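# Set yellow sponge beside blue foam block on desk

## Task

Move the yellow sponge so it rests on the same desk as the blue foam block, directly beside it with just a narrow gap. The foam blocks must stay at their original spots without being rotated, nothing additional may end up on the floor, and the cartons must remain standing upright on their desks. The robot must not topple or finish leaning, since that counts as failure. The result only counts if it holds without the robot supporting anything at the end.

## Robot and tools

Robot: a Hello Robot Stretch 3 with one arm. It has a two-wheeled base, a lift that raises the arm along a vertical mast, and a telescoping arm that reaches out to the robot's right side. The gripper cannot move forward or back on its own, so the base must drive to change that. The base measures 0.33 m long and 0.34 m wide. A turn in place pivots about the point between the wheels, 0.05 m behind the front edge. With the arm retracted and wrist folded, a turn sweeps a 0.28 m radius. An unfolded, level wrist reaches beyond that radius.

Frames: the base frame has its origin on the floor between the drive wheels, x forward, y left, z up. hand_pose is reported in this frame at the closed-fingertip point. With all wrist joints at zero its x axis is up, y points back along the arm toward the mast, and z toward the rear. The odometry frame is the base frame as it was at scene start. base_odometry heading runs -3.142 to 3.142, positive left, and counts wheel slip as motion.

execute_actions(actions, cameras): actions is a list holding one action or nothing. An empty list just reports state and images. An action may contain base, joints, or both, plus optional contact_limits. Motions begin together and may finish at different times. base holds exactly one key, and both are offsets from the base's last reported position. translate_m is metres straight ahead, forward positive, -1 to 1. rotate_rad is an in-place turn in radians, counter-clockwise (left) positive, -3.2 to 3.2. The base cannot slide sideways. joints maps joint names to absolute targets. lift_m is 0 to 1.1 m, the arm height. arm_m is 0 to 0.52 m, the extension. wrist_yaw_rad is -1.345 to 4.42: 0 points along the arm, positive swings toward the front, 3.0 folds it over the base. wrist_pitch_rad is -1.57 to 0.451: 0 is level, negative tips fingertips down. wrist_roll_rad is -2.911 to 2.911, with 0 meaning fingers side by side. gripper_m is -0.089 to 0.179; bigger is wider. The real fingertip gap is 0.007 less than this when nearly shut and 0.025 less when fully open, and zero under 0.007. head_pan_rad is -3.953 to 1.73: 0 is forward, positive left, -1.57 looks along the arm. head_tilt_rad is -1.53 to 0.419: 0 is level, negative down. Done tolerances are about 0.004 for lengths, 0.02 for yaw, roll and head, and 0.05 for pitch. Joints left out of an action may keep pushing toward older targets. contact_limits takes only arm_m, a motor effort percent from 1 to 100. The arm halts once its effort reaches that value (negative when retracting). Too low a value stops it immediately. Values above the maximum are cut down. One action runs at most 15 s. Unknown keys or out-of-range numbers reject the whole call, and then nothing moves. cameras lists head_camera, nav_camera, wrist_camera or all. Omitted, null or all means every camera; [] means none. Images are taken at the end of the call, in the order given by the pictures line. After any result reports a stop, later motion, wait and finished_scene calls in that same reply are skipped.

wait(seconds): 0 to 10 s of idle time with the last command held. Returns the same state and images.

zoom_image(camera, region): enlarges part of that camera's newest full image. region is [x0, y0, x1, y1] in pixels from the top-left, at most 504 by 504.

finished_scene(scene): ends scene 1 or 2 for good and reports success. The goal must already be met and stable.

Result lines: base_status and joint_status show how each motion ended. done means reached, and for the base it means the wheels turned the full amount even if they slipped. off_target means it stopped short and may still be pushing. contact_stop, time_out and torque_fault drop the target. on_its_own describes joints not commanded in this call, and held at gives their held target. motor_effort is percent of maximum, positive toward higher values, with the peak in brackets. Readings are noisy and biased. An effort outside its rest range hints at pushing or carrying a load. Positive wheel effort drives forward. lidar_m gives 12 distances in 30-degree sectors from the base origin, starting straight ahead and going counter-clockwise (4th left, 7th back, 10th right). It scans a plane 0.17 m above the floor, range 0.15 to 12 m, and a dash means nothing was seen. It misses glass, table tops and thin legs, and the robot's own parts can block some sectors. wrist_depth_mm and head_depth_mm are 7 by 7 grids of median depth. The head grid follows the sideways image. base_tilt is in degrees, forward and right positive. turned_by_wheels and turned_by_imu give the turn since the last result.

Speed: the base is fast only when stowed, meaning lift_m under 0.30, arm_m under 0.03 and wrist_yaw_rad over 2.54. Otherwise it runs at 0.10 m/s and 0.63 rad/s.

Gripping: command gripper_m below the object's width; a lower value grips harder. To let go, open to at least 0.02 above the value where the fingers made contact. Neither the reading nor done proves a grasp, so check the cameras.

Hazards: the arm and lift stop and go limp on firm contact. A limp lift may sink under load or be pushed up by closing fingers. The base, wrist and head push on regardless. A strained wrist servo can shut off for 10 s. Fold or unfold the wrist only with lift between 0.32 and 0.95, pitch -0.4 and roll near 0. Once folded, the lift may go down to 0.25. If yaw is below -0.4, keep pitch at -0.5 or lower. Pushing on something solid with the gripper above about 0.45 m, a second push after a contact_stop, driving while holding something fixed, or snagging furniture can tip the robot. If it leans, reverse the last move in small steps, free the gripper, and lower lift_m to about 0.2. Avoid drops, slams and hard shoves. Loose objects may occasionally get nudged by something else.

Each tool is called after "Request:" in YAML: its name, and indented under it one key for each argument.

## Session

Request:
execute_actions:
  actions: []

Scene clock: 0.00 s.
base_odometry: x=+0.000 y=+0.000 heading=+0.000 (m, m, rad; odometry frame)
turned_by_wheels: +0.000 (rad since the last result)
turned_by_imu: +0.000 (rad since the last result)
base_tilt: forward=-1.3 right=-0.9 (deg)
lidar_m: 2.04 1.66 1.88 1.39 1.63 2.42 2.30 2.03 2.06 1.65 1.76 1.74
head_depth_mm: 1951 1971 1988 2015 1377 2047 2040 / 1942 1955 1995 2010 1381 2042 2045 / 1949 1968 1981 1997 1384 2027 2021 / 1951 1967 1965 1970 1381 2036 2043 / 1947 1966 1975 1964 1392 2042 2035 / 1943 1953 1978 2007 1548 2034 2045 / 1945 1962 1972 2004 1745 2033 1918
base_status: not commanded
joint_positions: lift_m=+0.564 arm_m=+0.000 wrist_yaw_rad=+2.900 wrist_pitch_rad=-0.468 wrist_roll_rad=-0.005 gripper_m=+0.037 head_pan_rad=-0.016 head_tilt_rad=-0.008
joint_status: not commanded
motor_effort: left_wheel=-1 right_wheel=+0 lift_m=+33 arm_m=+0 wrist_yaw_rad=+1 wrist_pitch_rad=+5 wrist_roll_rad=+1 gripper_m=+1 head_pan_rad=+0 head_tilt_rad=+2 (%)
hand_pose: x=+0.0309 y=+0.0669 z=+0.5659 quat_wxyz=(+0.246, +0.701, +0.081, +0.665) (m; base frame)
wrist_depth_mm: - - - - - - - / - - - - - - - / - - - - - - - / - - - - - - - / 991 968 - 923 942 869 888 / 844 808 - 793 753 780 756 / 719 710 704 683 682 664 663
pictures: head_camera (sideways: a quarter turn clockwise sets it upright), nav_camera (sideways: a quarter turn counterclockwise sets it upright), wrist_camera
camera_calibration (this result's frames):
head_camera: T_world_to_cam=[[-0.0583308, 0.0131737, -0.99821, 1.32301], [-0.0201423, 0.999694, 0.0143703, -0.0129469], [0.998094, 0.0209445, -0.0580476, 0.0275122], [0, 0, 0, 1]] pos_world=[0.0494517, -0.00506217, 1.32242]
nav_camera: T_world_to_cam=[[0.0294028, 0.0224526, 0.999315, -1.26351], [0.0197185, -0.999566, 0.0218781, 0.0247981], [0.999373, 0.0190618, -0.0298328, -0.0102987], [0, 0, 0, 1]] pos_world=[0.046954, 0.0533528, 1.2618]
wrist_camera: T_world_to_cam=[[0.97167, -0.232607, -0.0418496, 0.0173077], [-0.17888, -0.608076, -0.773464, 0.509014], [0.154466, 0.759037, -0.632458, 0.466162], [0, 0, 0, 1]] pos_world=[0.00222875, -0.0402899, 0.689256]
Images, in order (width x height): head_camera 896x504, nav_camera 672x504, wrist_camera 644x364.

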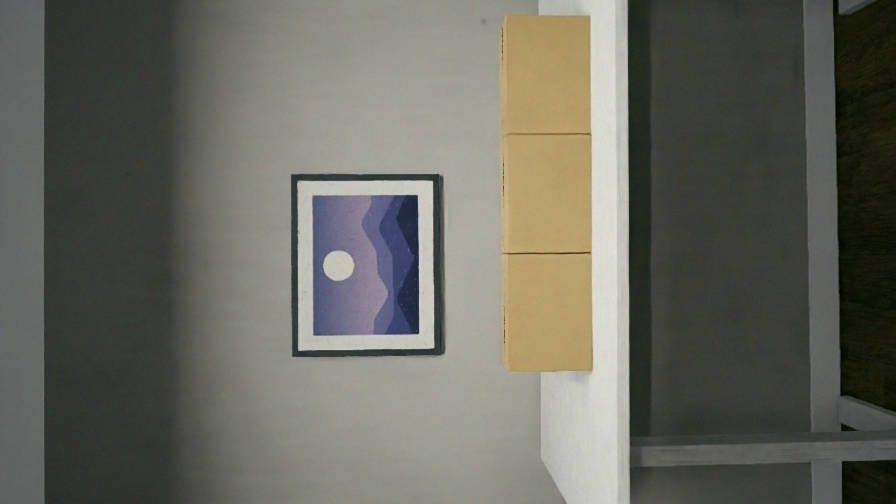

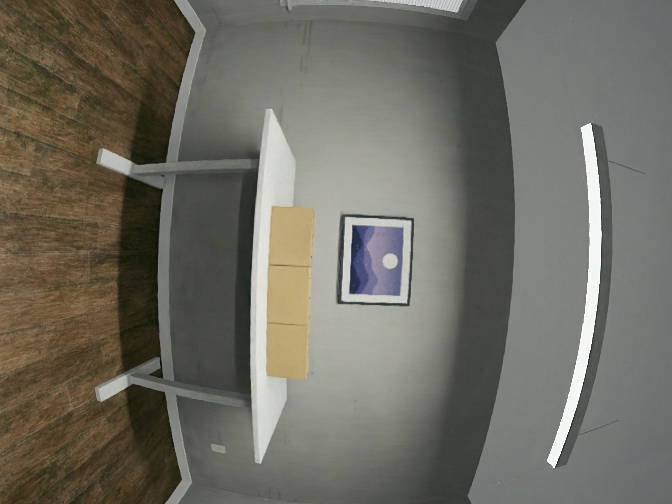

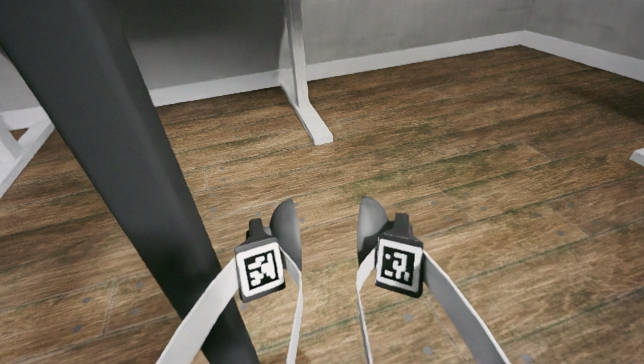

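Request:
execute_actions:
  actions:
    - {"joints":{"head_pan_rad":-1.6,"head_tilt_rad":-0.5,"lift_m":0.45}}
  cameras: ["head_camera","nav_camera"]

Request:
execute_actions:
  actions:
    - {"joints":{"head_pan_rad":-3.2,"head_tilt_rad":-0.5,"lift_m":0.36}}
  cameras: ["head_camera","nav_camera"]

Scene clock: 1.97 s.
base_odometry: x=+0.000 y=+0.000 heading=+0.000 (m, m, rad; odometry frame)
turned_by_wheels: +0.000 (rad since the last result)
turned_by_imu: +0.000 (rad since the last result)
base_tilt: forward=-1.4 right=-1.0 (deg)
lidar_m: 2.04 1.66 1.88 1.38 1.63 2.40 2.30 2.04 2.07 1.65 1.76 1.73
head_depth_mm: 1670 1830 2020 2230 1807 1519 1267 / 1667 1834 2022 2221 1829 1530 1279 / 1647 1810 1981 2226 1928 1532 1271 / 1605 1710 1887 2125 1920 1531 1280 / 1604 1705 1877 2123 1921 1544 1280 / 1604 1718 1879 2135 1927 1544 1281 / 1600 1736 1825 2071 1952 1546 1287
base_status: not commanded
joint_positions: lift_m=+0.450 arm_m=+0.000 wrist_yaw_rad=+2.900 wrist_pitch_rad=-0.468 wrist_roll_rad=-0.005 gripper_m=+0.037 head_pan_rad=-1.593 head_tilt_rad=-0.494
joint_status: all done
motor_effort: left_wheel=-1(1) right_wheel=+0(0) lift_m=+22(30) arm_m=+0(0) wrist_yaw_rad=+0(0) wrist_pitch_rad=+6(6) wrist_roll_rad=+0(0) gripper_m=+0(1) head_pan_rad=-5(48) head_tilt_rad=-2(23) (%)
hand_pose: x=+0.0309 y=+0.0669 z=+0.4520 quat_wxyz=(+0.246, +0.701, +0.081, +0.665) (m; base frame)
wrist_depth_mm: - - - - - - - / - - - - - - - / - - - - - - - / - - 968 961 913 927 862 / 835 799 836 779 772 754 738 / 707 688 - 642 645 637 629 / 611 598 - 580 563 557 562
pictures: head_camera (sideways: a quarter turn clockwise sets it upright), nav_camera (sideways: a quarter turn counterclockwise sets it upright)
camera_calibration (this result's frames):
head_camera: T_world_to_cam=[[0.0236244, 0.517352, -0.855447, 1.13605], [0.999558, 0.00320016, 0.0295396, -0.0389018], [0.0180199, -0.855767, -0.517048, 0.630872], [0, 0, 0, 1]] pos_world=[0.000677822, -0.047733, 1.29917]
nav_camera: T_world_to_cam=[[0.0120905, -0.492566, 0.870191, -1.0947], [-0.999801, -0.0197437, 0.0027155, 0.0559727], [0.0158432, -0.870051, -0.492707, 0.598143], [0, 0, 0, 1]] pos_world=[0.0597204, -0.0176907, 1.24715]
Images, in order (width x height): head_camera 896x504, nav_camera 672x504.

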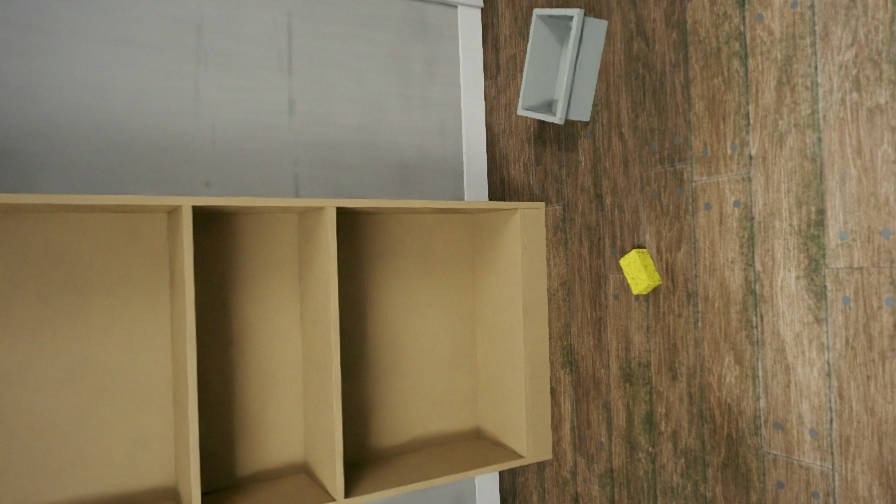

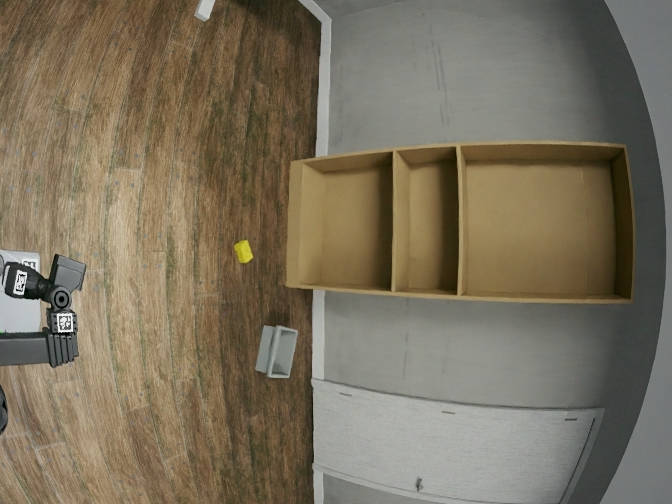

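Scene clock: 3.63 s.
base_odometry: x=+0.000 y=+0.000 heading=+0.000 (m, m, rad; odometry frame)
turned_by_wheels: +0.000 (rad since the last result)
turned_by_imu: +0.000 (rad since the last result)
base_tilt: forward=-1.5 right=-1.0 (deg)
lidar_m: 2.04 1.66 1.88 1.38 1.63 2.41 2.31 2.34 2.06 1.65 1.76 1.74
head_depth_mm: 2323 2572 2848 2524 1900 1522 1266 / 2332 2565 2806 2531 1897 1524 1270 / 2327 2495 2437 2510 1900 1521 1276 / 2312 2451 2766 2555 1928 1534 1274 / 2287 2452 2237 2575 1925 1541 1285 / 2272 2428 2110 2453 1939 1540 1287 / 2263 2451 2328 2477 1937 1544 1292
base_status: not commanded
joint_positions: lift_m=+0.360 arm_m=+0.000 wrist_yaw_rad=+2.900 wrist_pitch_rad=-0.468 wrist_roll_rad=-0.005 gripper_m=+0.037 head_pan_rad=-3.193 head_tilt_rad=-0.494
joint_status: all done
motor_effort: left_wheel=-1(1) right_wheel=+0(0) lift_m=+22(21) arm_m=-1(0) wrist_yaw_rad=-1(1) wrist_pitch_rad=+5(6) wrist_roll_rad=+0(1) gripper_m=+1(1) head_pan_rad=-5(49) head_tilt_rad=-2(2) (%)
hand_pose: x=+0.0309 y=+0.0669 z=+0.3619 quat_wxyz=(+0.246, +0.701, +0.081, +0.665) (m; base frame)
wrist_depth_mm: - - - - - - - / - - - - - - - / - - - - 963 955 921 / 858 - 813 787 779 756 737 / 701 679 696 647 664 628 629 / 596 575 - 560 533 536 530 / 513 517 - 473 473 468 460
pictures: head_camera (sideways: a quarter turn clockwise sets it upright), nav_camera (sideways: a quarter turn counterclockwise sets it upright)
camera_calibration (this result's frames):
head_camera: T_world_to_cam=[[0.516634, -0.0387233, -0.85533, 1.13289], [-0.0259804, -0.999226, 0.0295453, -0.0326533], [-0.855812, 0.00695772, -0.51724, 0.636453], [0, 0, 0, 1]] pos_world=[-0.0414538, 0.00681297, 1.29916]
nav_camera: T_world_to_cam=[[-0.492904, 0.00230042, 0.870081, -1.09147], [0.00944373, 0.999952, 0.00270612, 0.0498285], [-0.870032, 0.00955066, -0.492902, 0.603801], [0, 0, 0, 1]] pos_world=[-0.0131358, -0.0530819, 1.24715]
Images, in order (width x height): head_camera 896x504, nav_camera 672x504.

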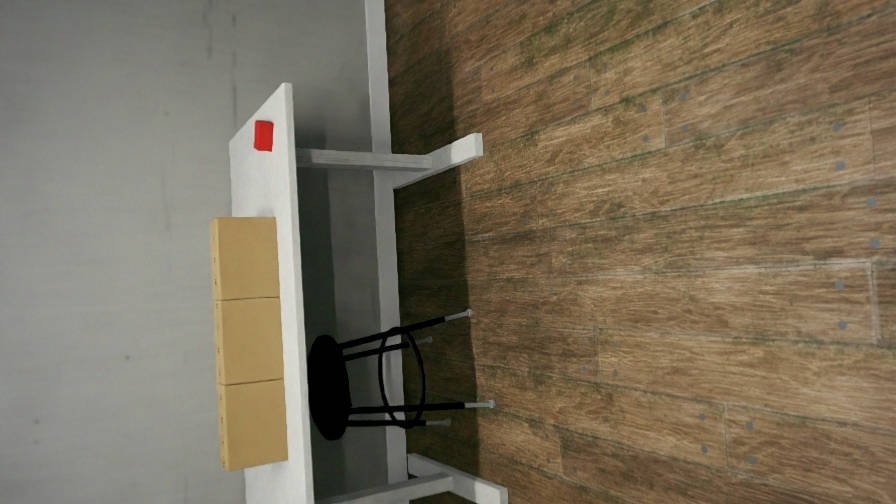

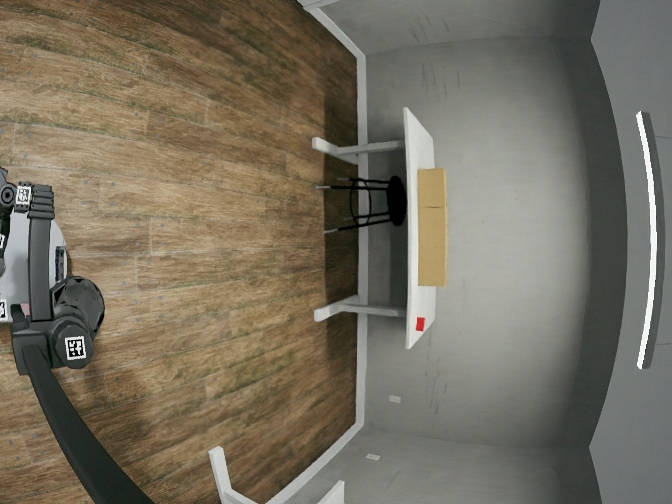

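Request:
execute_actions:
  actions:
    - {"joints":{"head_pan_rad":-1.2,"head_tilt_rad":-1.1,"lift_m":0.29},"base":{"rotate_rad":-1.25}}
  cameras: []

Request:
execute_actions:
  actions:
    - {"base":{"translate_m":1.0},"joints":{"gripper_m":0.13,"wrist_yaw_rad":2.6}}
  cameras: ["head_camera"]

Scene clock: 7.33 s.
base_odometry: x=+0.000 y=+0.000 heading=-1.250 (m, m, rad; odometry frame)
turned_by_wheels: -1.250 (rad since the last result)
turned_by_imu: -1.232 (rad since the last result)
base_tilt: forward=-1.3 right=-0.9 (deg)
lidar_m: 1.76 2.29 1.73 1.66 2.05 1.38 1.79 1.62 2.30 2.04 2.23 1.65
head_depth_mm: 1922 1699 1538 1387 1273 1178 1087 / 1935 1715 1533 1401 1282 - - / 1954 1717 1554 1396 1284 - - / 1960 1733 1557 1406 1288 1198 - / 1984 1737 1559 1414 1291 1189 1105 / 1977 1747 1563 1423 1305 1198 1106 / 2012 1758 1579 1427 1313 1200 1111
base_status: done
joint_positions: lift_m=+0.290 arm_m=+0.000 wrist_yaw_rad=+2.900 wrist_pitch_rad=-0.468 wrist_roll_rad=-0.005 gripper_m=+0.037 head_pan_rad=-1.207 head_tilt_rad=-1.087
joint_status: all done
motor_effort: left_wheel=+2(10) right_wheel=-1(6) lift_m=+22(20) arm_m=-1(1) wrist_yaw_rad=+0(0) wrist_pitch_rad=+6(6) wrist_roll_rad=+0(1) gripper_m=+1(1) head_pan_rad=+4(47) head_tilt_rad=-5(26) (%)
hand_pose: x=+0.0309 y=+0.0669 z=+0.2919 quat_wxyz=(+0.246, +0.701, +0.081, +0.665) (m; base frame)
wrist_depth_mm: - - - - - - - / - - - - - - - / 971 - 907 856 834 809 776 / 718 - 707 687 663 657 642 / 599 586 596 563 553 540 531 / 510 500 - 479 463 457 462 / 449 - - - 401 401 396
pictures: none
No camera images: the call's "cameras" was empty. Leave "cameras" out to get every camera's image.

Scene clock: 12.43 s.
base_odometry: x=+0.315 y=-0.949 heading=-1.250 (m, m, rad; odometry frame)
turned_by_wheels: +0.000 (rad since the last result)
turned_by_imu: +0.004 (rad since the last result)
base_tilt: forward=-1.4 right=-1.0 (deg)
lidar_m: 0.78 1.18 1.77 1.30 2.07 2.30 2.59 2.89 2.50 1.94 0.80 0.86
head_depth_mm: 1928 1711 1535 1393 1270 1177 1086 / 1912 1707 1511 1397 1278 - - / 1832 1728 1504 1405 1297 - - / 1579 1705 1511 1411 1270 1198 - / 1411 1639 1569 1411 1297 1196 1107 / 1255 1430 1356 1372 1299 1199 1109 / 836 973 1368 1333 1302 1202 1109
base_status: done
joint_positions: lift_m=+0.290 arm_m=+0.000 wrist_yaw_rad=+2.601 wrist_pitch_rad=-0.468 wrist_roll_rad=-0.005 gripper_m=+0.130 head_pan_rad=-1.206 head_tilt_rad=-1.087
joint_status: all done
motor_effort: left_wheel=+1(12) right_wheel=-1(4) lift_m=+22(22) arm_m=-1(0) wrist_yaw_rad=-2(4) wrist_pitch_rad=+6(5) wrist_roll_rad=+0(0) gripper_m=+1(84) head_pan_rad=+3(4) head_tilt_rad=-4(5) (%)
hand_pose: x=+0.0907 y=+0.0421 z=+0.2919 quat_wxyz=(+0.342, +0.705, -0.024, +0.621) (m; base frame)
wrist_depth_mm: - - - - - - 862 / - - - - - - 897 / 939 926 898 870 837 808 617 / 739 724 696 686 649 658 603 / 602 602 569 559 546 544 525 / - 512 490 479 468 447 451 / - - - 419 408 405 391
pictures: head_camera (sideways: a quarter turn clockwise sets it upright)
camera_calibration (this result's frames):
head_camera: T_world_to_cam=[[-0.311979, 0.85228, -0.419867, 0.570514], [0.932081, 0.36019, 0.0385675, -0.0502164], [0.184102, -0.379318, -0.906766, 1.13666], [0, 0, 0, 1]] pos_world=[0.0155317, -0.0369933, 1.27216]
Images, in order (width x height): head_camera 896x504.

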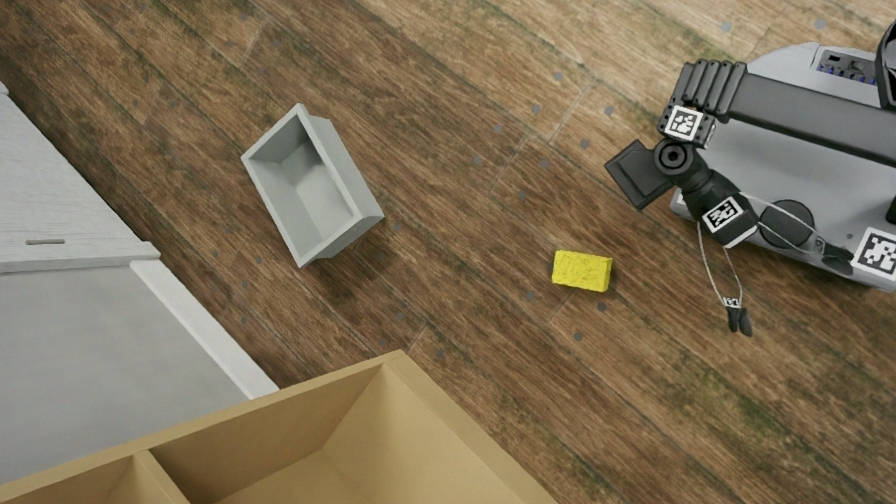

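Request:
execute_actions:
  actions:
    - {"base":{"translate_m":0.194},"joints":{"wrist_yaw_rad":0.22,"wrist_pitch_rad":-1.15,"arm_m":0.07,"lift_m":0.27}}
  cameras: ["wrist_camera"]

Scene clock: 15.87 s.
base_odometry: x=+0.377 y=-1.133 heading=-1.250 (m, m, rad; odometry frame)
turned_by_wheels: +0.000 (rad since the last result)
turned_by_imu: +0.000 (rad since the last result)
base_tilt: forward=-1.4 right=-0.9 (deg)
lidar_m: 0.59 0.59 1.70 1.29 2.01 2.48 2.78 3.02 2.57 1.58 0.68 0.77
head_depth_mm: 1887 1707 1486 1393 1274 1169 1088 / 1767 1725 1505 1395 1296 - - / 1489 1697 1552 1406 1298 - - / 1295 1587 1554 1393 1288 1197 - / 735 843 1145 1343 1293 1191 1108 / 737 779 1259 1305 1267 1194 1106 / 812 782 735 1287 1214 1198 1109
base_status: done
joint_positions: lift_m=+0.270 arm_m=+0.070 wrist_yaw_rad=+0.222 wrist_pitch_rad=-1.152 wrist_roll_rad=+0.000 gripper_m=+0.130 head_pan_rad=-1.206 head_tilt_rad=-1.087
joint_status: all done
motor_effort: left_wheel=+1(12) right_wheel=+0(3) lift_m=+21(22) arm_m=+3(9) wrist_yaw_rad=-3(7) wrist_pitch_rad=+0(32) wrist_roll_rad=-2(15) gripper_m=+2(6) head_pan_rad=+3(3) head_tilt_rad=-5(5) (%)
hand_pose: x=-0.0035 y=-0.2948 z=+0.1652 quat_wxyz=(+0.632, +0.448, -0.546, -0.317) (m; base frame)
wrist_depth_mm: 392 391 389 383 379 374 372 / 385 383 377 368 364 361 357 / 367 366 362 359 351 349 343 / 356 352 345 339 341 336 327 / 342 340 332 285 327 321 319 / 332 328 317 281 313 309 312 / 317 316 311 307 306 302 299
pictures: wrist_camera
camera_calibration (this result's frames):
wrist_camera: T_world_to_cam=[[-0.980091, -0.194773, -0.0385344, -0.0463672], [-0.183448, 0.962572, -0.199504, 0.341213], [0.0759503, -0.188463, -0.979139, 0.27032], [0, 0, 0, 1]] pos_world=[-0.00338021, -0.286528, 0.330967]
Images, in order (width x height): wrist_camera 644x364.

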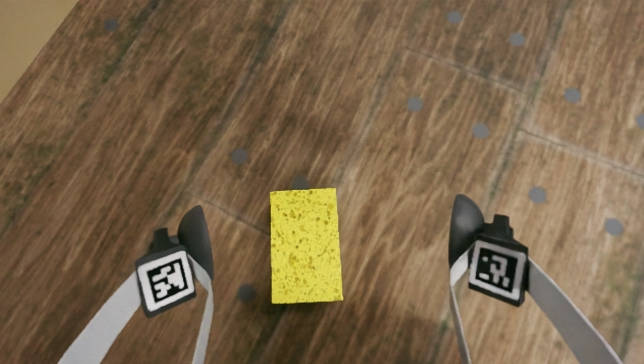

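Request:
execute_actions:
  actions:
    - {"base":{"translate_m":0.023},"joints":{"arm_m":0.056,"lift_m":0.129}}
  cameras: ["wrist_camera"]

Scene clock: 18.07 s.
base_odometry: x=+0.384 y=-1.155 heading=-1.250 (m, m, rad; odometry frame)
turned_by_wheels: +0.000 (rad since the last result)
turned_by_imu: +0.000 (rad since the last result)
base_tilt: forward=-1.4 right=-0.9 (deg)
lidar_m: 0.56 0.57 1.66 1.29 2.00 2.51 2.80 3.01 2.58 1.53 0.67 0.75
head_depth_mm: 1895 1706 1489 1403 1274 1172 1088 / 1710 1705 1498 1394 1281 - - / 1460 1687 1551 1406 1282 - - / 1269 1526 1533 1392 1293 1201 - / 697 787 1155 1320 1290 1194 1102 / 749 780 1245 1312 1258 1193 1105 / 803 784 724 1267 1201 1186 1111
base_status: done
joint_positions: lift_m=+0.129 arm_m=+0.056 wrist_yaw_rad=+0.222 wrist_pitch_rad=-1.153 wrist_roll_rad=+0.000 gripper_m=+0.130 head_pan_rad=-1.206 head_tilt_rad=-1.087
joint_status: all done
motor_effort: left_wheel=+0(7) right_wheel=-1(3) lift_m=+23(21) arm_m=-4(2) wrist_yaw_rad=-2(2) wrist_pitch_rad=+1(1) wrist_roll_rad=-2(1) gripper_m=+1(1) head_pan_rad=+3(3) head_tilt_rad=-5(5) (%)
hand_pose: x=-0.0036 y=-0.2814 z=+0.0241 quat_wxyz=(+0.632, +0.449, -0.546, -0.318) (m; base frame)
wrist_depth_mm: 229 226 226 221 219 215 211 / 220 217 214 211 209 207 203 / 211 207 206 156 199 200 197 / 203 201 200 150 192 192 190 / 195 195 190 145 185 186 183 / 188 188 184 140 159 178 176 / 183 179 178 174 174 173 171
pictures: wrist_camera
camera_calibration (this result's frames):
wrist_camera: T_world_to_cam=[[-0.980142, -0.194521, -0.0385086, -0.0491847], [-0.183281, 0.962806, -0.198525, 0.30015], [0.0756936, -0.187524, -0.979339, 0.134976], [0, 0, 0, 1]] pos_world=[-0.00341317, -0.273242, 0.189881]
Images, in order (width x height): wrist_camera 644x364.

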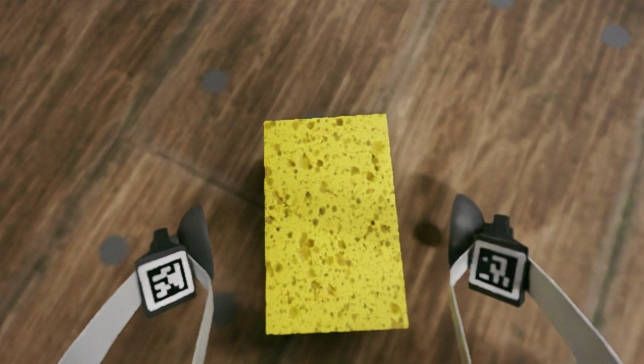

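Request:
execute_actions:
  actions:
    - {"joints":{"gripper_m":0.03}}
  cameras: []

Request:
execute_actions:
  actions:
    - {"joints":{"lift_m":0.29,"wrist_pitch_rad":-0.45,"head_pan_rad":0,"head_tilt_rad":-0.5},"base":{"rotate_rad":-0.9}}
  cameras: ["wrist_camera"]

Request:
execute_actions:
  actions:
    - {"joints":{"arm_m":0.0,"wrist_yaw_rad":2.62},"base":{"rotate_rad":-1.45}}

Scene clock: 19.80 s.
base_odometry: x=+0.384 y=-1.155 heading=-1.250 (m, m, rad; odometry frame)
turned_by_wheels: +0.000 (rad since the last result)
turned_by_imu: +0.000 (rad since the last result)
base_tilt: forward=-1.3 right=-0.9 (deg)
lidar_m: 0.56 0.57 1.65 1.29 2.00 2.51 2.80 3.03 2.57 1.53 0.68 0.75
head_depth_mm: 1877 1701 1486 1394 1277 1176 1086 / 1717 1727 1494 1397 1277 - - / 1466 1675 1540 1400 1286 - - / 1269 1522 1531 1388 1286 1199 - / 697 789 1156 1326 1287 1191 1105 / 750 779 1241 1311 1253 1201 1106 / 805 783 723 1268 1205 1185 1108
base_status: not commanded
joint_positions: lift_m=+0.129 arm_m=+0.056 wrist_yaw_rad=+0.222 wrist_pitch_rad=-1.153 wrist_roll_rad=+0.000 gripper_m=+0.031 head_pan_rad=-1.206 head_tilt_rad=-1.087
joint_status: all done
motor_effort: left_wheel=+0(1) right_wheel=-1(1) lift_m=+21(22) arm_m=-4(4) wrist_yaw_rad=-3(3) wrist_pitch_rad=+1(1) wrist_roll_rad=-2(1) gripper_m=-12(84) head_pan_rad=+3(3) head_tilt_rad=-5(5) (%)
hand_pose: x=-0.0036 y=-0.2814 z=+0.0241 quat_wxyz=(+0.632, +0.449, -0.546, -0.318) (m; base frame)
wrist_depth_mm: 229 227 222 221 219 215 211 / 218 218 213 212 209 206 203 / 210 209 206 153 202 198 198 / 203 201 198 147 191 192 189 / 197 194 193 142 143 185 183 / 189 187 181 137 138 179 177 / 182 181 178 174 174 173 171
pictures: none
No camera images: the call's "cameras" was empty. Leave "cameras" out to get every camera's image.

Scene clock: 22.17 s.
base_odometry: x=+0.384 y=-1.155 heading=-2.150 (m, m, rad; odometry frame)
turned_by_wheels: -0.900 (rad since the last result)
turned_by_imu: -0.890 (rad since the last result)
base_tilt: forward=-1.4 right=-0.9 (deg)
lidar_m: 0.67 0.74 0.56 1.03 1.71 1.29 2.06 2.51 2.79 3.02 2.57 1.27
head_depth_mm: 972 1079 1227 1420 1657 1501 1227 / 546 599 668 1252 1483 1464 1257 / 611 665 670 809 853 1030 1139 / 692 762 675 943 858 1239 1168 / 683 743 679 902 861 1121 1168 / 646 700 686 836 863 715 1146 / 612 658 684 542 834 697 1078
base_status: done
joint_positions: lift_m=+0.290 arm_m=+0.056 wrist_yaw_rad=+0.221 wrist_pitch_rad=-0.472 wrist_roll_rad=+0.000 gripper_m=+0.031 head_pan_rad=-0.007 head_tilt_rad=-0.507
joint_status: all done
motor_effort: left_wheel=+2(6) right_wheel=-2(5) lift_m=+45(49) arm_m=-3(4) wrist_yaw_rad=-2(2) wrist_pitch_rad=+8(9) wrist_roll_rad=-1(2) gripper_m=-11(11) head_pan_rad=+4(46) head_tilt_rad=+2(23) (%)
hand_pose: x=+0.0262 y=-0.4134 z=+0.2904 quat_wxyz=(+0.702, +0.240, -0.665, -0.089) (m; base frame)
wrist_depth_mm: - - - - - - - / - - - - - - - / 963 918 886 152 830 795 781 / 696 715 678 149 634 636 629 / 600 576 586 142 142 535 525 / 498 491 465 138 139 458 450 / 437 426 422 394 395 400 393
pictures: wrist_camera
camera_calibration (this result's frames):
wrist_camera: T_world_to_cam=[[-0.973558, -0.223759, -0.0460104, -0.0455454], [-0.107818, 0.627644, -0.770998, 0.511292], [0.201396, -0.745651, -0.635173, 0.0347864], [0, 0, 0, 1]] pos_world=[0.00377961, -0.305162, 0.414205]
Images, in order (width x height): wrist_camera 644x364.

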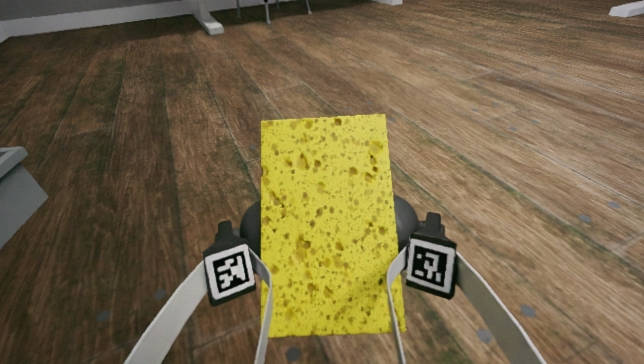

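Scene clock: 25.30 s.
base_odometry: x=+0.384 y=-1.155 heading=+2.684 (m, m, rad; odometry frame)
turned_by_wheels: -1.450 (rad since the last result)
turned_by_imu: -1.432 (rad since the last result)
base_tilt: forward=-1.4 right=-0.9 (deg)
lidar_m: 2.63 2.58 0.67 0.69 0.75 0.56 1.16 1.33 1.29 2.06 2.51 2.79
head_depth_mm: 3358 3639 3595 2450 1853 1508 1251 / 3196 3542 3576 2440 1873 1512 1268 / 3024 3181 3357 2466 1884 1517 1269 / 2890 2501 3369 2506 1877 1519 1272 / 2761 2418 3080 2529 1893 1523 1268 / 2640 2721 3069 2534 1902 1526 1272 / 2533 2666 2941 2541 1915 1535 1282
base_status: done
joint_positions: lift_m=+0.290 arm_m=+0.000 wrist_yaw_rad=+2.618 wrist_pitch_rad=-0.472 wrist_roll_rad=+0.000 gripper_m=+0.031 head_pan_rad=-0.007 head_tilt_rad=-0.507
joint_status: all done
motor_effort: left_wheel=+2(12) right_wheel=-1(5) lift_m=+44(44) arm_m=-4(3) wrist_yaw_rad=+2(3) wrist_pitch_rad=+8(8) wrist_roll_rad=-2(2) gripper_m=-12(11) head_pan_rad=+3(3) head_tilt_rad=+3(2) (%)
hand_pose: x=+0.0874 y=+0.0428 z=+0.2905 quat_wxyz=(+0.338, +0.707, -0.018, +0.622) (m; base frame)
wrist_depth_mm: 629 718 - - - - - / 645 786 814 - 975 - - / 648 691 767 153 806 799 775 / 570 615 687 148 631 650 626 / 522 578 574 142 142 539 529 / - 516 - 137 138 456 449 / - - - 390 398 406 394
pictures: head_camera (sideways: a quarter turn clockwise sets it upright), nav_camera (sideways: a quarter turn counterclockwise sets it upright), wrist_camera
camera_calibration (this result's frames):
head_camera: T_world_to_cam=[[-0.528993, 0.0159648, -0.848476, 1.13033], [-0.0177521, 0.999396, 0.0298723, -0.0331288], [0.84844, 0.0308645, -0.52839, 0.640565], [0, 0, 0, 1]] pos_world=[0.0538682, -0.00470748, 1.29852]
nav_camera: T_world_to_cam=[[0.503875, 0.019374, 0.863559, -1.08905], [0.0347255, -0.999395, 0.00215962, 0.0503858], [0.863078, 0.0288994, -0.504243, 0.607985], [0, 0, 0, 1]] pos_world=[0.0222564, 0.0538841, 1.24692]
wrist_camera: T_world_to_cam=[[0.867533, -0.495248, -0.0460081, -0.0331012], [-0.346035, -0.534523, -0.771067, 0.30218], [0.357277, 0.684846, -0.63509, 0.287746], [0, 0, 0, 1]] pos_world=[0.0304762, -0.0519329, 0.414223]
Images, in order (width x height): head_camera 896x504, nav_camera 672x504, wrist_camera 644x364.

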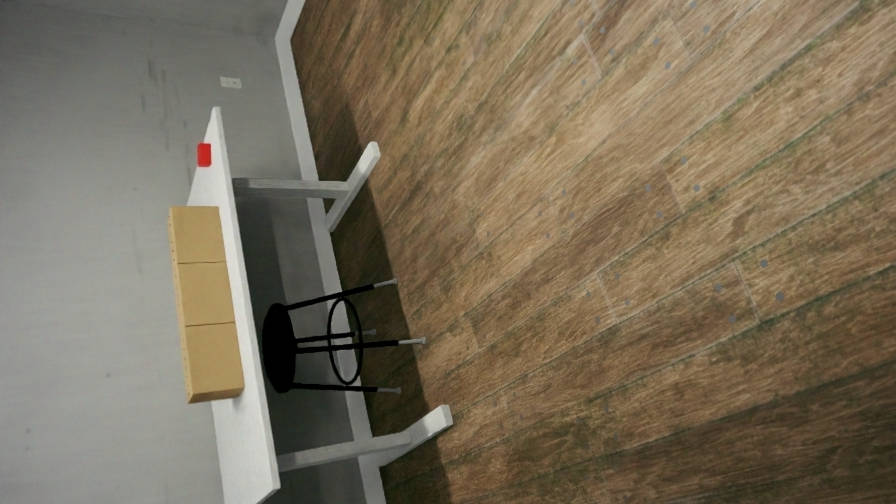

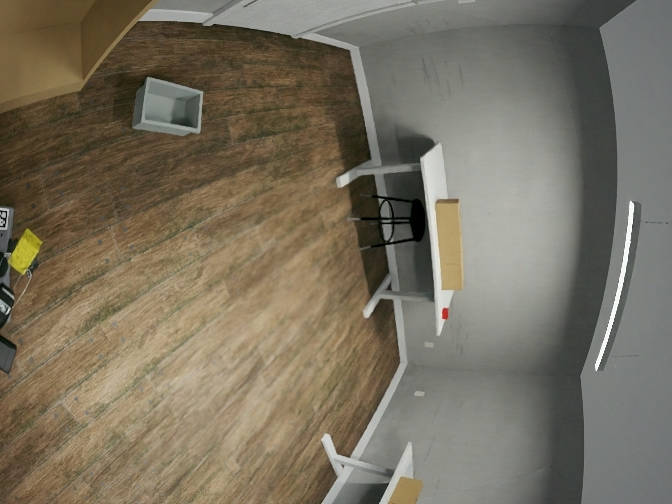

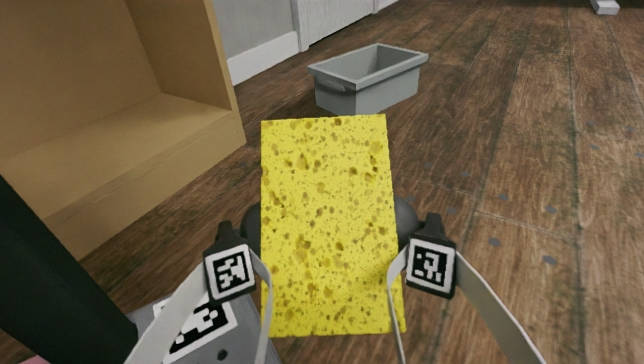

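Request:
execute_actions:
  actions:
    - {"base":{"translate_m":1.0}}
  cameras: []

Request:
execute_actions:
  actions:
    - {"base":{"translate_m":1.0},"joints":{"head_pan_rad":0.4,"head_tilt_rad":-0.7}}
  cameras: ["head_camera","nav_camera"]

Scene clock: 30.47 s.
base_odometry: x=-0.513 y=-0.713 heading=+2.684 (m, m, rad; odometry frame)
turned_by_wheels: +0.000 (rad since the last result)
turned_by_imu: +0.004 (rad since the last result)
base_tilt: forward=-1.3 right=-0.9 (deg)
lidar_m: 2.05 1.68 1.72 1.29 1.29 1.02 1.50 2.11 2.43 2.21 2.07 2.59
head_depth_mm: 2382 2628 2980 2472 1862 1494 1252 / 2245 2494 2766 2470 1862 1507 1266 / 2128 2328 2032 2364 1890 1515 1265 / 2036 2184 1655 2499 1888 1519 1269 / 1958 2086 1568 2397 1907 1522 1272 / 1859 2026 1484 2071 1842 1529 1269 / 1788 1935 1460 2251 1920 1531 1281
base_status: done
joint_positions: lift_m=+0.290 arm_m=+0.000 wrist_yaw_rad=+2.619 wrist_pitch_rad=-0.471 wrist_roll_rad=+0.000 gripper_m=+0.031 head_pan_rad=-0.007 head_tilt_rad=-0.506
joint_status: not commanded
motor_effort: left_wheel=+0(12) right_wheel=-1(5) lift_m=+44(45) arm_m=-4(4) wrist_yaw_rad=+1(2) wrist_pitch_rad=+8(8) wrist_roll_rad=-2(2) gripper_m=-12(13) head_pan_rad=+3(4) head_tilt_rad=+2(2) (%)
hand_pose: x=+0.0873 y=+0.0430 z=+0.2906 quat_wxyz=(+0.338, +0.707, -0.018, +0.622) (m; base frame)
wrist_depth_mm: - - - - - - - / - - - - - - - / 933 930 879 153 832 787 769 / 703 708 696 148 621 623 620 / 620 576 573 143 143 536 523 / - 506 - 137 138 465 451 / - - - 393 400 402 396
pictures: none
No camera images: the call's "cameras" was empty. Leave "cameras" out to get every camera's image.

Scene clock: 35.57 s.
base_odometry: x=-1.410 y=-0.271 heading=+2.684 (m, m, rad; odometry frame)
turned_by_wheels: +0.000 (rad since the last result)
turned_by_imu: +0.004 (rad since the last result)
base_tilt: forward=-1.3 right=-0.9 (deg)
lidar_m: 1.06 0.68 0.61 1.79 1.74 1.79 2.49 3.02 2.34 1.64 2.00 1.77
head_depth_mm: 1114 1268 737 790 1448 1327 1158 / 1105 1250 734 781 1450 1333 1154 / 1098 1244 739 776 753 1340 1159 / 1093 1242 745 780 756 1317 1161 / 1085 1227 751 773 760 1346 1170 / 1077 1218 755 765 743 1315 1169 / 1073 1209 761 756 745 1357 1176
base_status: done
joint_positions: lift_m=+0.290 arm_m=+0.000 wrist_yaw_rad=+2.619 wrist_pitch_rad=-0.471 wrist_roll_rad=+0.000 gripper_m=+0.031 head_pan_rad=+0.393 head_tilt_rad=-0.692
joint_status: all done
motor_effort: left_wheel=+0(11) right_wheel=+0(4) lift_m=+44(44) arm_m=-4(4) wrist_yaw_rad=+1(2) wrist_pitch_rad=+8(8) wrist_roll_rad=-2(2) gripper_m=-11(12) head_pan_rad=+4(35) head_tilt_rad=-3(15) (%)
hand_pose: x=+0.0873 y=+0.0430 z=+0.2906 quat_wxyz=(+0.337, +0.707, -0.018, +0.622) (m; base frame)
wrist_depth_mm: - - - - - - 964 / - - - - - - 978 / 982 948 862 153 847 798 769 / 739 722 695 148 631 645 621 / 616 590 581 143 142 534 525 / - 505 - 138 138 451 445 / - - - 389 397 400 391
pictures: head_camera (sideways: a quarter turn clockwise sets it upright), nav_camera (sideways: a quarter turn counterclockwise sets it upright)
camera_calibration (this result's frames):
head_camera: T_world_to_cam=[[-0.629404, -0.247594, -0.736579, 0.985075], [-0.399992, 0.915891, 0.0339237, -0.0360639], [0.666226, 0.315977, -0.6755, 0.833052], [0, 0, 0, 1]] pos_world=[0.0505831, 0.0137035, 1.28954]
nav_camera: T_world_to_cam=[[0.595474, 0.271593, 0.756074, -0.949479], [0.420805, -0.907134, -0.00556362, 0.0580851], [0.68435, 0.321473, -0.654462, 0.804505], [0, 0, 0, 1]] pos_world=[-0.00961534, 0.0519369, 1.24472]
Images, in order (width x height): head_camera 896x504, nav_camera 672x504.

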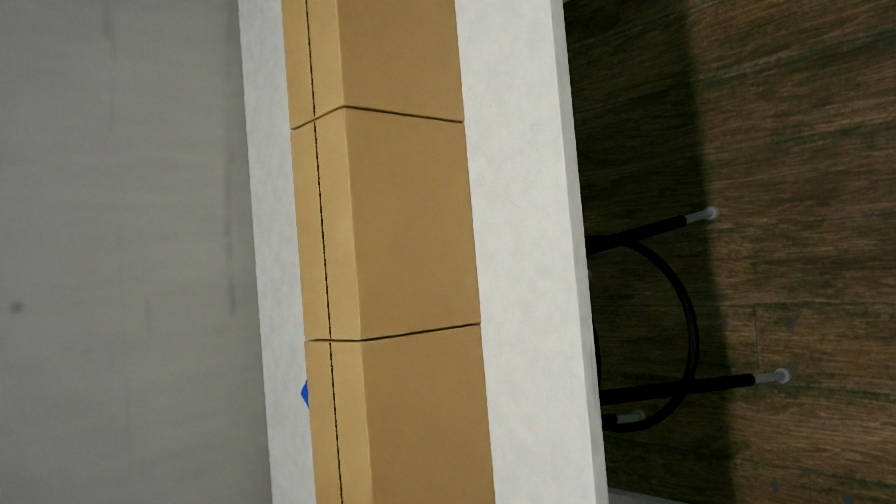

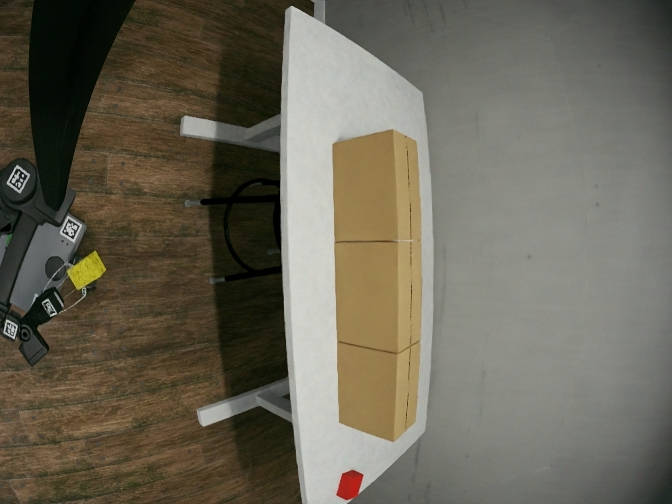

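Request:
execute_actions:
  actions:
    - {"base":{"translate_m":0.31},"joints":{"lift_m":0.72,"wrist_pitch_rad":-0.3,"head_pan_rad":0.7,"head_tilt_rad":-0.75}}
  cameras: ["head_camera"]

Scene clock: 40.73 s.
base_odometry: x=-1.688 y=-0.134 heading=+2.684 (m, m, rad; odometry frame)
turned_by_wheels: +0.000 (rad since the last result)
turned_by_imu: +0.001 (rad since the last result)
base_tilt: forward=-1.4 right=-1.0 (deg)
lidar_m: 0.76 0.41 0.74 0.47 1.89 1.96 2.69 3.31 2.45 1.61 1.86 0.78
head_depth_mm: 828 940 987 541 502 569 519 / 850 966 993 544 522 573 530 / 867 989 995 547 543 575 532 / 889 1013 1003 550 565 577 1090 / 915 1046 1009 552 591 579 1124 / 935 1073 1017 555 620 582 1121 / 960 1107 1026 561 636 584 1157
base_status: done
joint_positions: lift_m=+0.720 arm_m=+0.000 wrist_yaw_rad=+2.619 wrist_pitch_rad=-0.323 wrist_roll_rad=+0.000 gripper_m=+0.031 head_pan_rad=+0.693 head_tilt_rad=-0.741
joint_status: all done
motor_effort: left_wheel=+0(10) right_wheel=+0(4) lift_m=+43(47) arm_m=-3(4) wrist_yaw_rad=+1(1) wrist_pitch_rad=+8(10) wrist_roll_rad=-2(2) gripper_m=-12(11) head_pan_rad=+4(31) head_tilt_rad=-3(7) (%)
hand_pose: x=+0.0962 y=+0.0586 z=+0.7542 quat_wxyz=(+0.290, +0.703, -0.070, +0.645) (m; base frame)
wrist_depth_mm: - - 442 378 324 287 259 / - 784 489 404 350 307 273 / - 475 423 153 356 322 291 / - - 607 147 259 264 257 / - - - 142 142 228 206 / - - - 138 138 - 990 / - - 955 900 920 929 891
pictures: head_camera (sideways: a quarter turn clockwise sets it upright)
camera_calibration (this result's frames):
head_camera: T_world_to_cam=[[-0.555341, -0.445115, -0.702473, 0.940175], [-0.651477, 0.757869, 0.0348091, -0.0356803], [0.516889, 0.476976, -0.710858, 0.879951], [0, 0, 0, 1]] pos_world=[0.044036, 0.025812, 1.28721]
Images, in order (width x height): head_camera 896x504.

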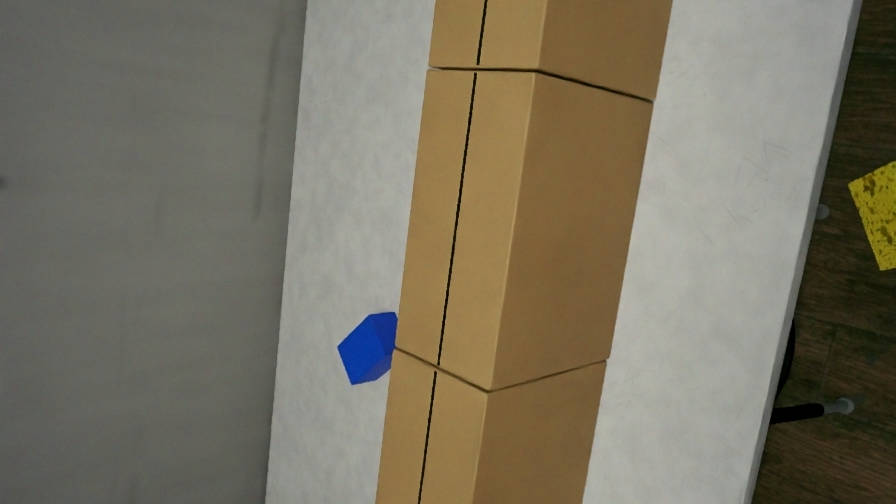

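Request:
execute_actions:
  actions:
    - {"base":{"rotate_rad":2.40},"joints":{"lift_m":0.95,"wrist_pitch_rad":0.0,"wrist_yaw_rad":0.5,"arm_m":0.4,"head_pan_rad":-1.45,"head_tilt_rad":-0.7}}

Scene clock: 45.83 s.
base_odometry: x=-1.688 y=-0.134 heading=-1.200 (m, m, rad; odometry frame)
turned_by_wheels: +2.400 (rad since the last result)
turned_by_imu: +2.372 (rad since the last result)
base_tilt: forward=-1.4 right=-0.9 (deg)
lidar_m: 1.88 2.19 3.70 3.27 1.61 1.85 1.81 0.76 1.01 0.41 0.47 1.86
head_depth_mm: 832 - 1014 826 492 558 506 / 885 - 1049 567 519 579 519 / 918 1087 1065 570 564 587 541 / 970 1143 1067 573 622 588 1121 / 1047 1202 1072 595 660 602 1140 / 1115 1283 1079 620 682 633 1168 / 1186 1383 1088 781 700 1256 1172
base_status: done
joint_positions: lift_m=+0.950 arm_m=+0.400 wrist_yaw_rad=+0.500 wrist_pitch_rad=-0.024 wrist_roll_rad=+0.000 gripper_m=+0.031 head_pan_rad=-1.443 head_tilt_rad=-0.705
joint_status: all done
motor_effort: left_wheel=-2(8) right_wheel=+1(5) lift_m=+44(47) arm_m=+3(4) wrist_yaw_rad=+0(4) wrist_pitch_rad=+9(11) wrist_roll_rad=-1(1) gripper_m=-12(11) head_pan_rad=-4(49) head_tilt_rad=+1(6) (%)
hand_pose: x=+0.1011 y=-0.7689 z=+1.0580 quat_wxyz=(+0.688, +0.183, -0.682, +0.166) (m; base frame)
wrist_depth_mm: - - 846 595 456 367 311 / - - 909 617 465 381 318 / - - 999 153 474 388 323 / - - - 147 469 402 332 / - - - 142 142 411 343 / - - 707 137 138 414 355 / - - 585 526 526 461 361
pictures: head_camera (sideways: a quarter turn clockwise sets it upright), nav_camera (sideways: a quarter turn counterclockwise sets it upright), wrist_camera
camera_calibration (this result's frames):
head_camera: T_world_to_cam=[[-0.0750298, 0.681502, -0.72796, 0.97046], [0.988791, 0.145349, 0.0341597, -0.0448421], [0.129088, -0.717237, -0.684768, 0.848383], [0, 0, 0, 1]] pos_world=[0.0076367, -0.046361, 1.28893]
nav_camera: T_world_to_cam=[[0.10712, -0.655301, 0.747734, -0.93563], [-0.985754, -0.168084, -0.0060877, 0.0673473], [0.129671, -0.73643, -0.66397, 0.820256], [0, 0, 0, 1]] pos_world=[0.0602484, 0.00226191, 1.24464]
wrist_camera: T_world_to_cam=[[-0.865006, -0.500242, -0.0390191, -0.247829], [-0.0869576, 0.226043, -0.970228, 1.23416], [0.494169, -0.83586, -0.239028, -0.275945], [0, 0, 0, 1]] pos_world=[0.0293095, -0.633598, 1.12178]
Images, in order (width x height): head_camera 896x504, nav_camera 672x504, wrist_camera 644x364.

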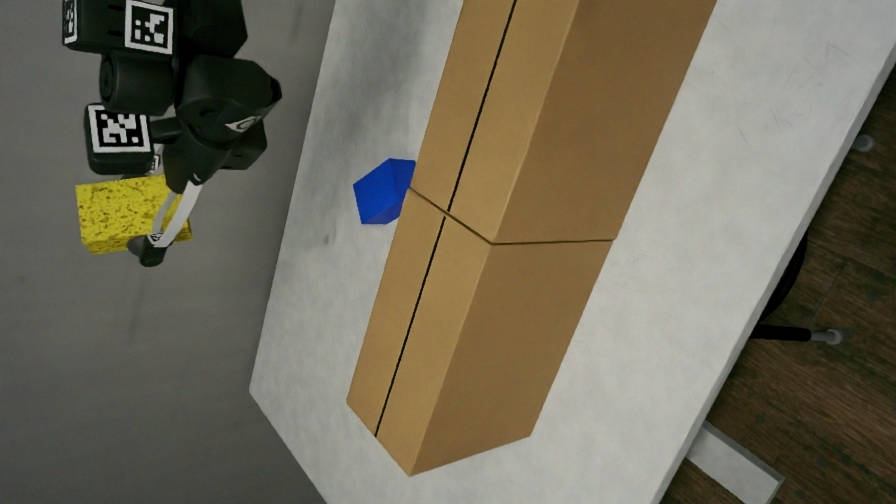

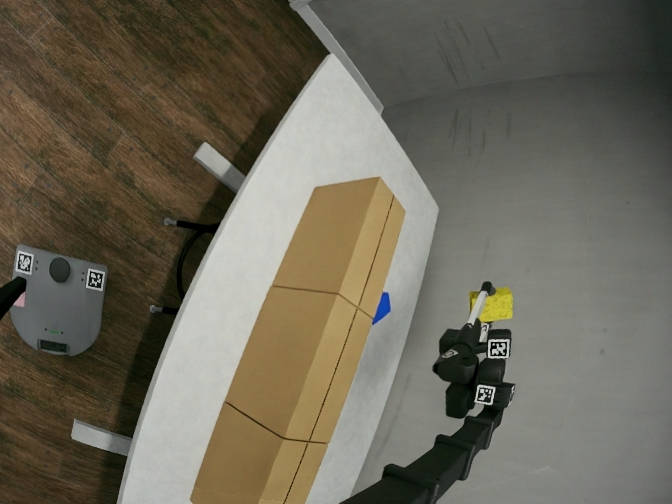

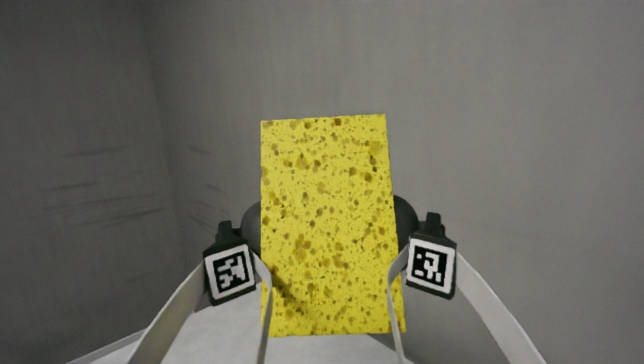

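Request:
execute_actions:
  actions:
    - {"joints":{"lift_m":0.92,"wrist_pitch_rad":-1.15,"arm_m":0.43}}
  cameras: ["head_camera","wrist_camera"]

Scene clock: 47.33 s.
base_odometry: x=-1.688 y=-0.134 heading=-1.200 (m, m, rad; odometry frame)
turned_by_wheels: +0.000 (rad since the last result)
turned_by_imu: +0.000 (rad since the last result)
base_tilt: forward=-1.4 right=-1.0 (deg)
lidar_m: 1.88 2.19 3.70 3.28 1.61 1.85 1.80 0.76 1.01 0.41 0.47 1.86
head_depth_mm: 844 - 1013 825 493 558 505 / 896 999 - 568 519 579 518 / 943 1060 1067 571 564 586 540 / 992 1130 1068 573 621 589 1118 / 1046 1201 1072 596 662 602 1139 / 1112 1287 1081 620 681 633 1166 / 1184 1381 1086 781 702 1257 1168
base_status: not commanded
joint_positions: lift_m=+0.920 arm_m=+0.430 wrist_yaw_rad=+0.500 wrist_pitch_rad=-1.152 wrist_roll_rad=+0.000 gripper_m=+0.031 head_pan_rad=-1.443 head_tilt_rad=-0.705
joint_status: all done
motor_effort: left_wheel=-3(3) right_wheel=+2(1) lift_m=+22(41) arm_m=+3(4) wrist_yaw_rad=+0(0) wrist_pitch_rad=+1(9) wrist_roll_rad=-1(1) gripper_m=-12(12) head_pan_rad=-5(4) head_tilt_rad=+1(2) (%)
hand_pose: x=+0.0178 y=-0.6468 z=+0.8152 quat_wxyz=(+0.670, +0.520, -0.479, -0.227) (m; base frame)
wrist_depth_mm: 311 311 309 302 298 292 289 / 300 299 293 241 285 282 278 / 289 286 280 153 274 272 269 / 275 274 271 148 262 262 259 / 219 265 264 143 143 250 249 / 182 237 249 138 138 245 240 / 158 188 244 240 238 236 234
pictures: head_camera (sideways: a quarter turn clockwise sets it upright), wrist_camera
camera_calibration (this result's frames):
head_camera: T_world_to_cam=[[-0.0750295, 0.6815, -0.727962, 0.970463], [0.988791, 0.145349, 0.0341596, -0.0448421], [0.129088, -0.717239, -0.684766, 0.84838], [0, 0, 0, 1]] pos_world=[0.0076367, -0.046361, 1.28893]
wrist_camera: T_world_to_cam=[[-0.888946, -0.456401, -0.0383757, -0.239962], [-0.440769, 0.875247, -0.199162, 0.761362], [0.124486, -0.16013, -0.979215, 0.856302], [0, 0, 0, 1]] pos_world=[0.015674, -0.638779, 0.98093]
Images, in order (width x height): head_camera 896x504, wrist_camera 644x364.

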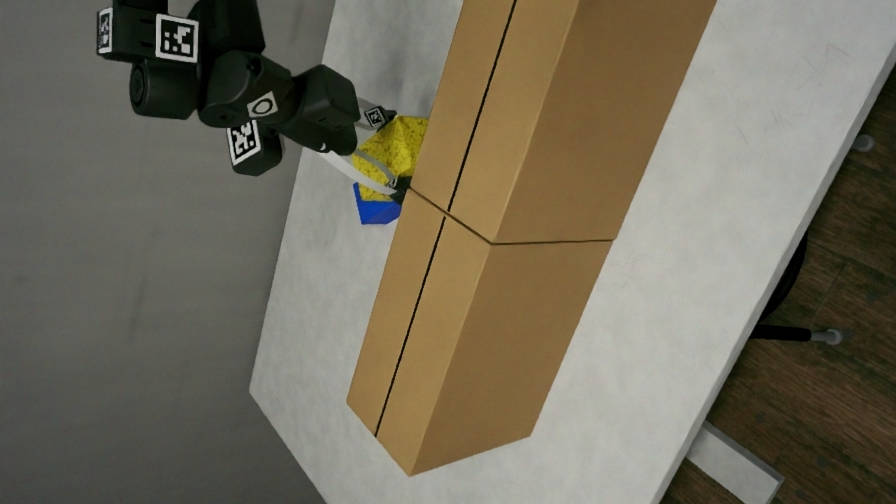

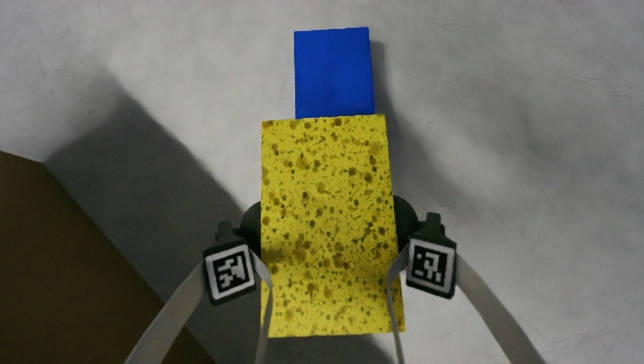

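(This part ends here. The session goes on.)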